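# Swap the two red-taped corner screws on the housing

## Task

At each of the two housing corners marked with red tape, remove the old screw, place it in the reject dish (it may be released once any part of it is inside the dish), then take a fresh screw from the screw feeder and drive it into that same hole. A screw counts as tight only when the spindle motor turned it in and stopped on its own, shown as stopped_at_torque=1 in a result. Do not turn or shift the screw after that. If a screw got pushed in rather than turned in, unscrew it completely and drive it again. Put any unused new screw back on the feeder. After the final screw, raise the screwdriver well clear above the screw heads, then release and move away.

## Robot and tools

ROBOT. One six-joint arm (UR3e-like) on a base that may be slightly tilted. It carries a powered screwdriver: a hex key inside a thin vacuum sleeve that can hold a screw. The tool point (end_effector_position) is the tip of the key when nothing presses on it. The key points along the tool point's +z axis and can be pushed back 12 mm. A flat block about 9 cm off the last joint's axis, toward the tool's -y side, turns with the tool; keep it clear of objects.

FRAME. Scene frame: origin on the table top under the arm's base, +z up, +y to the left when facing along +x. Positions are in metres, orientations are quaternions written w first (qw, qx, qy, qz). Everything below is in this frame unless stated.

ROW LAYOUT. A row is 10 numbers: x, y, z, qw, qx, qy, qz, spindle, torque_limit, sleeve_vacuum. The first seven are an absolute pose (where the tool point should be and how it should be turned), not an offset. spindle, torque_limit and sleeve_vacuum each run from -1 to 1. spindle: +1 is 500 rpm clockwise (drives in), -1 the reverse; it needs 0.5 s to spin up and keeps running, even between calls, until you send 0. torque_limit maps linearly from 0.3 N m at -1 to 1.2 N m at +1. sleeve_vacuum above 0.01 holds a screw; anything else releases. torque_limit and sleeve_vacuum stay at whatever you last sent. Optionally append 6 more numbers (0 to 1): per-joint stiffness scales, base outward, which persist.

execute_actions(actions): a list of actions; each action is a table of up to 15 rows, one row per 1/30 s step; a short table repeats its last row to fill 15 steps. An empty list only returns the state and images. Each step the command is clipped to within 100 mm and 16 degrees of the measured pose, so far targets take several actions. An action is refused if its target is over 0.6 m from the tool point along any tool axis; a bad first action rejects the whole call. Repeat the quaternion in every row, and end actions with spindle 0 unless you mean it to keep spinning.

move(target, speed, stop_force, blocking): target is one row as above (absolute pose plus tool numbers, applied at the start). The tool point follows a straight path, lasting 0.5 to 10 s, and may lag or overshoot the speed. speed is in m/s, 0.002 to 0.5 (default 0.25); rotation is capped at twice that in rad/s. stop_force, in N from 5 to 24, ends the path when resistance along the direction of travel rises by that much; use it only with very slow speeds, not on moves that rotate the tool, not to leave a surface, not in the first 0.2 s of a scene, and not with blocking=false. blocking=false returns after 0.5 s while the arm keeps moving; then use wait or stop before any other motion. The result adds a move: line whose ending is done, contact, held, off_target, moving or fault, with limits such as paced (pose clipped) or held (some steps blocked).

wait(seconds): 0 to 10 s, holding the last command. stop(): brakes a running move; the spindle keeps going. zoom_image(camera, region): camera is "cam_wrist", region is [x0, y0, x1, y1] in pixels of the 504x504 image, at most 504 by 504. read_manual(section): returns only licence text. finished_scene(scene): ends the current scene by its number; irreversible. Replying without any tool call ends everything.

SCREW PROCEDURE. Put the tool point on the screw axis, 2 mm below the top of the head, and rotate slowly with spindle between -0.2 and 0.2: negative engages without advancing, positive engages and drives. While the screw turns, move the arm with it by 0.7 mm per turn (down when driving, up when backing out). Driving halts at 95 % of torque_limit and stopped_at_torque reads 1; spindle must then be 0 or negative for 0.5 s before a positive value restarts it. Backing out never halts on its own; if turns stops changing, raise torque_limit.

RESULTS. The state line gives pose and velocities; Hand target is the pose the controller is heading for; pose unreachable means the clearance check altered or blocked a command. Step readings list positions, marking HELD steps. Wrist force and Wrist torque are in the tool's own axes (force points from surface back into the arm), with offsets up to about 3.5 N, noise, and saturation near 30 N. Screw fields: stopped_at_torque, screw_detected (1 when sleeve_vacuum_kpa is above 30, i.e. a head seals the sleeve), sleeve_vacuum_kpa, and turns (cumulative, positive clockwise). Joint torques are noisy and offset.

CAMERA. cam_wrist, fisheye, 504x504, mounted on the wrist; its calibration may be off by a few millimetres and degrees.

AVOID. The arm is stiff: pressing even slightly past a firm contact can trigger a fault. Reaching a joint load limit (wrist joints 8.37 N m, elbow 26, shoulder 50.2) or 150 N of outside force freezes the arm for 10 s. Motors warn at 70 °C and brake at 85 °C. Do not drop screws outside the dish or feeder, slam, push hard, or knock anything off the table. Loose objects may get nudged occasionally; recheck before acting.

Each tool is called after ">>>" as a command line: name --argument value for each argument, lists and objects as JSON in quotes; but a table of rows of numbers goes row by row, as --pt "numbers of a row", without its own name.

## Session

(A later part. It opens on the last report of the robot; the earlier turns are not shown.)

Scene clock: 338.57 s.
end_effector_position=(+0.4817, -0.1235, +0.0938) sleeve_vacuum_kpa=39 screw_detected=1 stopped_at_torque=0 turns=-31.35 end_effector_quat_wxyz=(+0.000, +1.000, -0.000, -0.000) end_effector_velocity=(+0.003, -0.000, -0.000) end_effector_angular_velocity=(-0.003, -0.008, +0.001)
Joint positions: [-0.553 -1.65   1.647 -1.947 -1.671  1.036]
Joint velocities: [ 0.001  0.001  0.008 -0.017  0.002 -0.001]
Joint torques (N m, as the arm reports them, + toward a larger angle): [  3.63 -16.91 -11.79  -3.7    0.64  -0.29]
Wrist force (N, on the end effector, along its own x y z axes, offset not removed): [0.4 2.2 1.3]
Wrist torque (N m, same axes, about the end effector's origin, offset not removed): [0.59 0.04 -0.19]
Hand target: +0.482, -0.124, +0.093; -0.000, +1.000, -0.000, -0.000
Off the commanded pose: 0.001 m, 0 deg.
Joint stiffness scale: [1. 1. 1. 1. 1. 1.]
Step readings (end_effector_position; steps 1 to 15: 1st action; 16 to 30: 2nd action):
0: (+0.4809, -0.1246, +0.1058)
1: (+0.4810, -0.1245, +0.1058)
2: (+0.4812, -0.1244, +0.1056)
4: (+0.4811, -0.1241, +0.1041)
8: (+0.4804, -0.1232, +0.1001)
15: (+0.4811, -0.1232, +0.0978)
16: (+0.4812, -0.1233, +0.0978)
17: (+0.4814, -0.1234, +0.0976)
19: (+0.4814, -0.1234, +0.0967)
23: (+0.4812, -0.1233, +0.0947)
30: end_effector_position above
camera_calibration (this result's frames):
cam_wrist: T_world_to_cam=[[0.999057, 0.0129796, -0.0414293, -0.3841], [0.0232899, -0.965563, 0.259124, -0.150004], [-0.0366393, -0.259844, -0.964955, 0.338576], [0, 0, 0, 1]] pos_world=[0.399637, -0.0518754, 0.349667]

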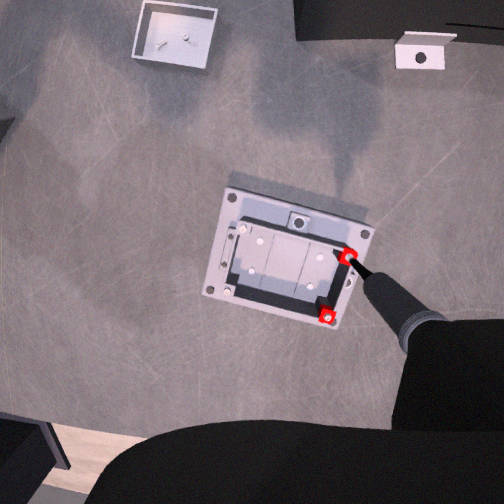

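>>> execute_actions --actions '[[[0.4822,-0.1238,0.0905,0,1,0,0,0,0,1]],[[0.482,-0.1237,0.089,0,1,0,0,0.2,0,1]],[[0.4815,-0.1234,0.0875,0,1,0,0,0.2,0,1]],[[0.481,-0.1232,0.086,0,1,0,0,0.2,0,1],[0.481,-0.1232,0.086,0,1,0,0,0.2,0,1],[0.481,-0.1232,0.086,0,1,0,0,0.2,0,1],[0.481,-0.1232,0.086,0,1,0,0,0.2,0,1],[0.481,-0.1232,0.086,0,1,0,0,0.2,0,1],[0.481,-0.1232,0.086,0,1,0,0,0.2,0,1],[0.481,-0.1232,0.086,0,1,0,0,0.2,0,1],[0.481,-0.1232,0.086,0,1,0,0,0.2,0,1],[0.481,-0.1232,0.086,0,1,0,0,0.2,0,1],[0.481,-0.1232,0.086,0,1,0,0,0.2,0,1],[0.481,-0.1232,0.086,0,1,0,0,0.2,0,1],[0.481,-0.1232,0.086,0,1,0,0,0.2,0,1],[0.481,-0.1232,0.086,0,1,0,0,0.2,0,1],[0.481,-0.1232,0.0855,0,1,0,0,0,0,1]]]'

Scene clock: 355.63 s.
end_effector_position=(+0.4824, -0.1238, +0.0878) sleeve_vacuum_kpa=39 screw_detected=1 stopped_at_torque=0 turns=-29.02 end_effector_quat_wxyz=(+0.001, +1.000, +0.000, +0.002) end_effector_velocity=(-0.000, +0.000, -0.002) end_effector_angular_velocity=(-0.000, -0.001, +0.001)
Joint positions: [-0.555 -1.645  1.673 -1.983 -1.67   1.033]
Joint velocities: [-0.     0.     0.008 -0.01   0.    -0.001]
Joint torques (N m, as the arm reports them, + toward a larger angle): [  3.01 -16.36 -11.1   -3.5    0.66  -0.2 ]
Wrist force (N, on the end effector, along its own x y z axes, offset not removed): [-1.5 1.7 -2.4]
Wrist torque (N m, same axes, about the end effector's origin, offset not removed): [0.56 0.18 -0.31]
Hand target: +0.481, -0.123, +0.086; -0.000, +1.000, -0.000, -0.000
Off the commanded pose: 0.003 m, 0 deg.
Joint stiffness scale: [1. 1. 1. 1. 1. 1.]
Step readings (end_effector_position; steps 1 to 15: 1st action; 16 to 30: 2nd action; 31 to 45: 3rd action; 46 to 60: 4th action):
0: (+0.4822, -0.1238, +0.0938)
1: (+0.4823, -0.1238, +0.0938)
2: (+0.4823, -0.1238, +0.0937)
4: (+0.4822, -0.1238, +0.0931)
8: (+0.4819, -0.1236, +0.0919)
15: (+0.4821, -0.1237, +0.0913)
16: (+0.4822, -0.1238, +0.0913)
17: (+0.4822, -0.1238, +0.0912)
19: (+0.4822, -0.1238, +0.0909)
23: (+0.4822, -0.1238, +0.0904)
30: (+0.4823, -0.1238, +0.0900)
31: (+0.4823, -0.1238, +0.0900)
32: (+0.4823, -0.1238, +0.0899)
34: (+0.4824, -0.1238, +0.0897)
38: (+0.4824, -0.1238, +0.0894)
45: (+0.4824, -0.1238, +0.0891)
46: (+0.4824, -0.1238, +0.0890)
47: (+0.4824, -0.1238, +0.0889)
49: (+0.4823, -0.1238, +0.0887)
53: (+0.4823, -0.1238, +0.0882)
60: end_effector_position above
camera_calibration (this result's frames):
cam_wrist: T_world_to_cam=[[0.999218, 0.0131196, -0.0372998, -0.38545], [0.0224244, -0.964997, 0.261302, -0.148454], [-0.032566, -0.261934, -0.964536, 0.330515], [0, 0, 0, 1]] pos_world=[0.399242, -0.0516271, 0.343208]

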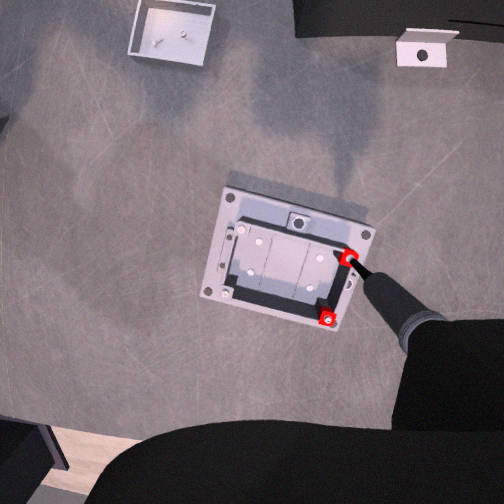

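>>> execute_actions --actions '[[[0.4802,-0.1229,0.0835,0,1,0,0,0.7,0,1]],[[0.4802,-0.1229,0.0815,0,1,0,0,0.7,0,1]],[[0.4802,-0.1229,0.0795,0,1,0,0,0.7,0,1]],[[0.4802,-0.1229,0.0775,0,1,0,0,0.7,0,1]],[[0.4802,-0.1229,0.077,0,1,0,0,0.7,0,1]]]'

Scene clock: 366.30 s.
end_effector_position=(+0.4823, -0.1238, +0.0799) sleeve_vacuum_kpa=40 screw_detected=1 stopped_at_torque=1 turns=-17.94 end_effector_quat_wxyz=(+0.002, +1.000, +0.000, +0.003) end_effector_velocity=(+0.000, +0.001, -0.000) end_effector_angular_velocity=(+0.001, -0.001, +0.000)
Joint positions: [-0.559 -1.637  1.704 -2.026 -1.668  1.028]
Joint velocities: [ 0.     0.     0.001 -0.001  0.002  0.   ]
Joint torques (N m, as the arm reports them, + toward a larger angle): [  3.73 -15.41 -10.57  -3.4    0.71  -0.07]
Wrist force (N, on the end effector, along its own x y z axes, offset not removed): [-3.0 1.7 -1.3]
Wrist torque (N m, same axes, about the end effector's origin, offset not removed): [0.56 0.73 -0.33]
Hand target: +0.480, -0.123, +0.077; -0.000, +1.000, -0.000, -0.000
Off the commanded pose: 0.004 m, 0 deg.
Joint stiffness scale: [1. 1. 1. 1. 1. 1.]
Step readings (end_effector_position; steps 1 to 15: 1st action; 16 to 30: 2nd action; 31 to 45: 3rd action; 46 to 60: 4th action; 61 to 75: 5th action):
0: (+0.4824, -0.1238, +0.0875)
1: (+0.4824, -0.1238, +0.0875)
2: (+0.4824, -0.1238, +0.0874)
4: (+0.4823, -0.1238, +0.0870)
8: (+0.4822, -0.1237, +0.0864)
15: (+0.4822, -0.1237, +0.0859)
16: (+0.4822, -0.1237, +0.0859)
17: (+0.4822, -0.1237, +0.0858)
19: (+0.4822, -0.1238, +0.0855)
23: (+0.4823, -0.1238, +0.0851)
30: (+0.4823, -0.1238, +0.0845)
31: (+0.4823, -0.1238, +0.0845)
32: (+0.4823, -0.1238, +0.0843)
34: (+0.4822, -0.1237, +0.0839)
38: (+0.4822, -0.1238, +0.0831)
45: (+0.4823, -0.1238, +0.0825)
46: (+0.4823, -0.1238, +0.0824)
47: (+0.4823, -0.1238, +0.0823)
49: (+0.4822, -0.1237, +0.0819)
53: (+0.4822, -0.1238, +0.0811)
60: (+0.4823, -0.1238, +0.0805)
61: (+0.4823, -0.1238, +0.0804)
62: (+0.4823, -0.1238, +0.0804)
64: (+0.4823, -0.1237, +0.0803)
68: (+0.4823, -0.1238, +0.0800)
75: end_effector_position above
camera_calibration (this result's frames):
cam_wrist: T_world_to_cam=[[0.999309, 0.0139272, -0.0344477, -0.385867], [0.0224956, -0.964649, 0.262576, -0.146467], [-0.029573, -0.26317, -0.964296, 0.321259], [0, 0, 0, 1]] pos_world=[0.398396, -0.0513693, 0.334955]

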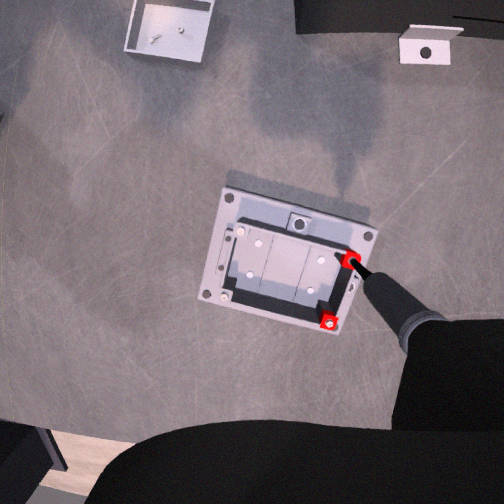

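>>> move --target '[0.4822,-0.1238,0.093,0,1,0,0,0,0,0]' --speed 0.03

>>> move --target '[0.46,-0.1,0.21,0,1,0,0,0,0,0]' --speed 0.2

Scene clock: 375.20 s.
end_effector_position=(+0.4831, -0.1243, +0.0923) sleeve_vacuum_kpa=0 screw_detected=0 stopped_at_torque=1 turns=-17.94 end_effector_quat_wxyz=(+0.001, +1.000, +0.000, +0.002) end_effector_velocity=(-0.004, +0.003, +0.002) end_effector_angular_velocity=(+0.009, +0.015, +0.001)
Joint positions: [-0.555 -1.648  1.653 -1.96  -1.669  1.032]
Joint velocities: [ 0.003 -0.    -0.023  0.041 -0.001  0.003]
Joint torques (N m, as the arm reports them, + toward a larger angle): [  4.51 -18.27 -13.02  -3.1    0.29   0.19]
Wrist force (N, on the end effector, along its own x y z axes, offset not removed): [-0.1 1.5 2.2]
Wrist torque (N m, same axes, about the end effector's origin, offset not removed): [0.34 0.20 -0.22]
Hand target: +0.482, -0.124, +0.093; +0.000, +1.000, +0.000, +0.000
Off the commanded pose: 0.001 m, 0 deg.
Joint stiffness scale: [1. 1. 1. 1. 1. 1.]
move: done
camera_calibration (this result's frames):
cam_wrist: T_world_to_cam=[[0.99921, 0.0133827, -0.0374319, -0.385989], [0.0226703, -0.965332, 0.260038, -0.150216], [-0.0326542, -0.260681, -0.964873, 0.334885], [0, 0, 0, 1]] pos_world=[0.400025, -0.0525445, 0.347735]

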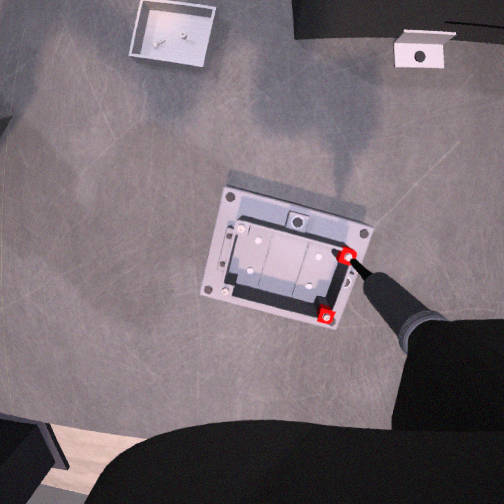

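Scene clock: 376.83 s.
end_effector_position=(+0.4614, -0.1004, +0.2104) sleeve_vacuum_kpa=0 screw_detected=0 stopped_at_torque=1 turns=-17.94 end_effector_quat_wxyz=(+0.001, +1.000, +0.000, +0.003) end_effector_velocity=(-0.005, +0.001, -0.000) end_effector_angular_velocity=(+0.006, +0.020, -0.004)
Joint positions: [-0.457 -1.787  1.294 -1.453 -1.704  1.124]
Joint velocities: [ 0.003  0.015 -0.029  0.035 -0.004  0.009]
Joint torques (N m, as the arm reports them, + toward a larger angle): [  4.37 -14.8  -13.44  -3.24   0.36   0.09]
Wrist force (N, on the end effector, along its own x y z axes, offset not removed): [-1.2 2.1 1.4]
Wrist torque (N m, same axes, about the end effector's origin, offset not removed): [0.55 0.47 -0.22]
Hand target: +0.460, -0.100, +0.210; +0.000, +1.000, +0.000, +0.000
Off the commanded pose: 0.002 m, 0 deg.
Joint stiffness scale: [1. 1. 1. 1. 1. 1.]
move: done
camera_calibration (this result's frames):
cam_wrist: T_world_to_cam=[[0.999284, 0.0137722, -0.035226, -0.36067], [0.0224731, -0.965319, 0.260105, -0.157239], [-0.0304221, -0.26071, -0.964938, 0.453376], [0, 0, 0, 1]] pos_world=[0.377738, -0.0286191, 0.465673]

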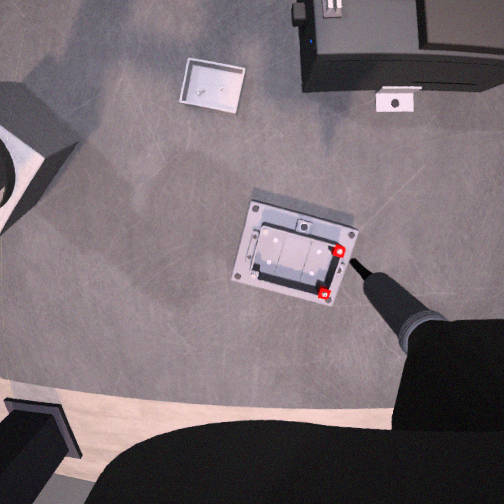

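>>> finished_scene --scene 2

The scene is finished: the task was done.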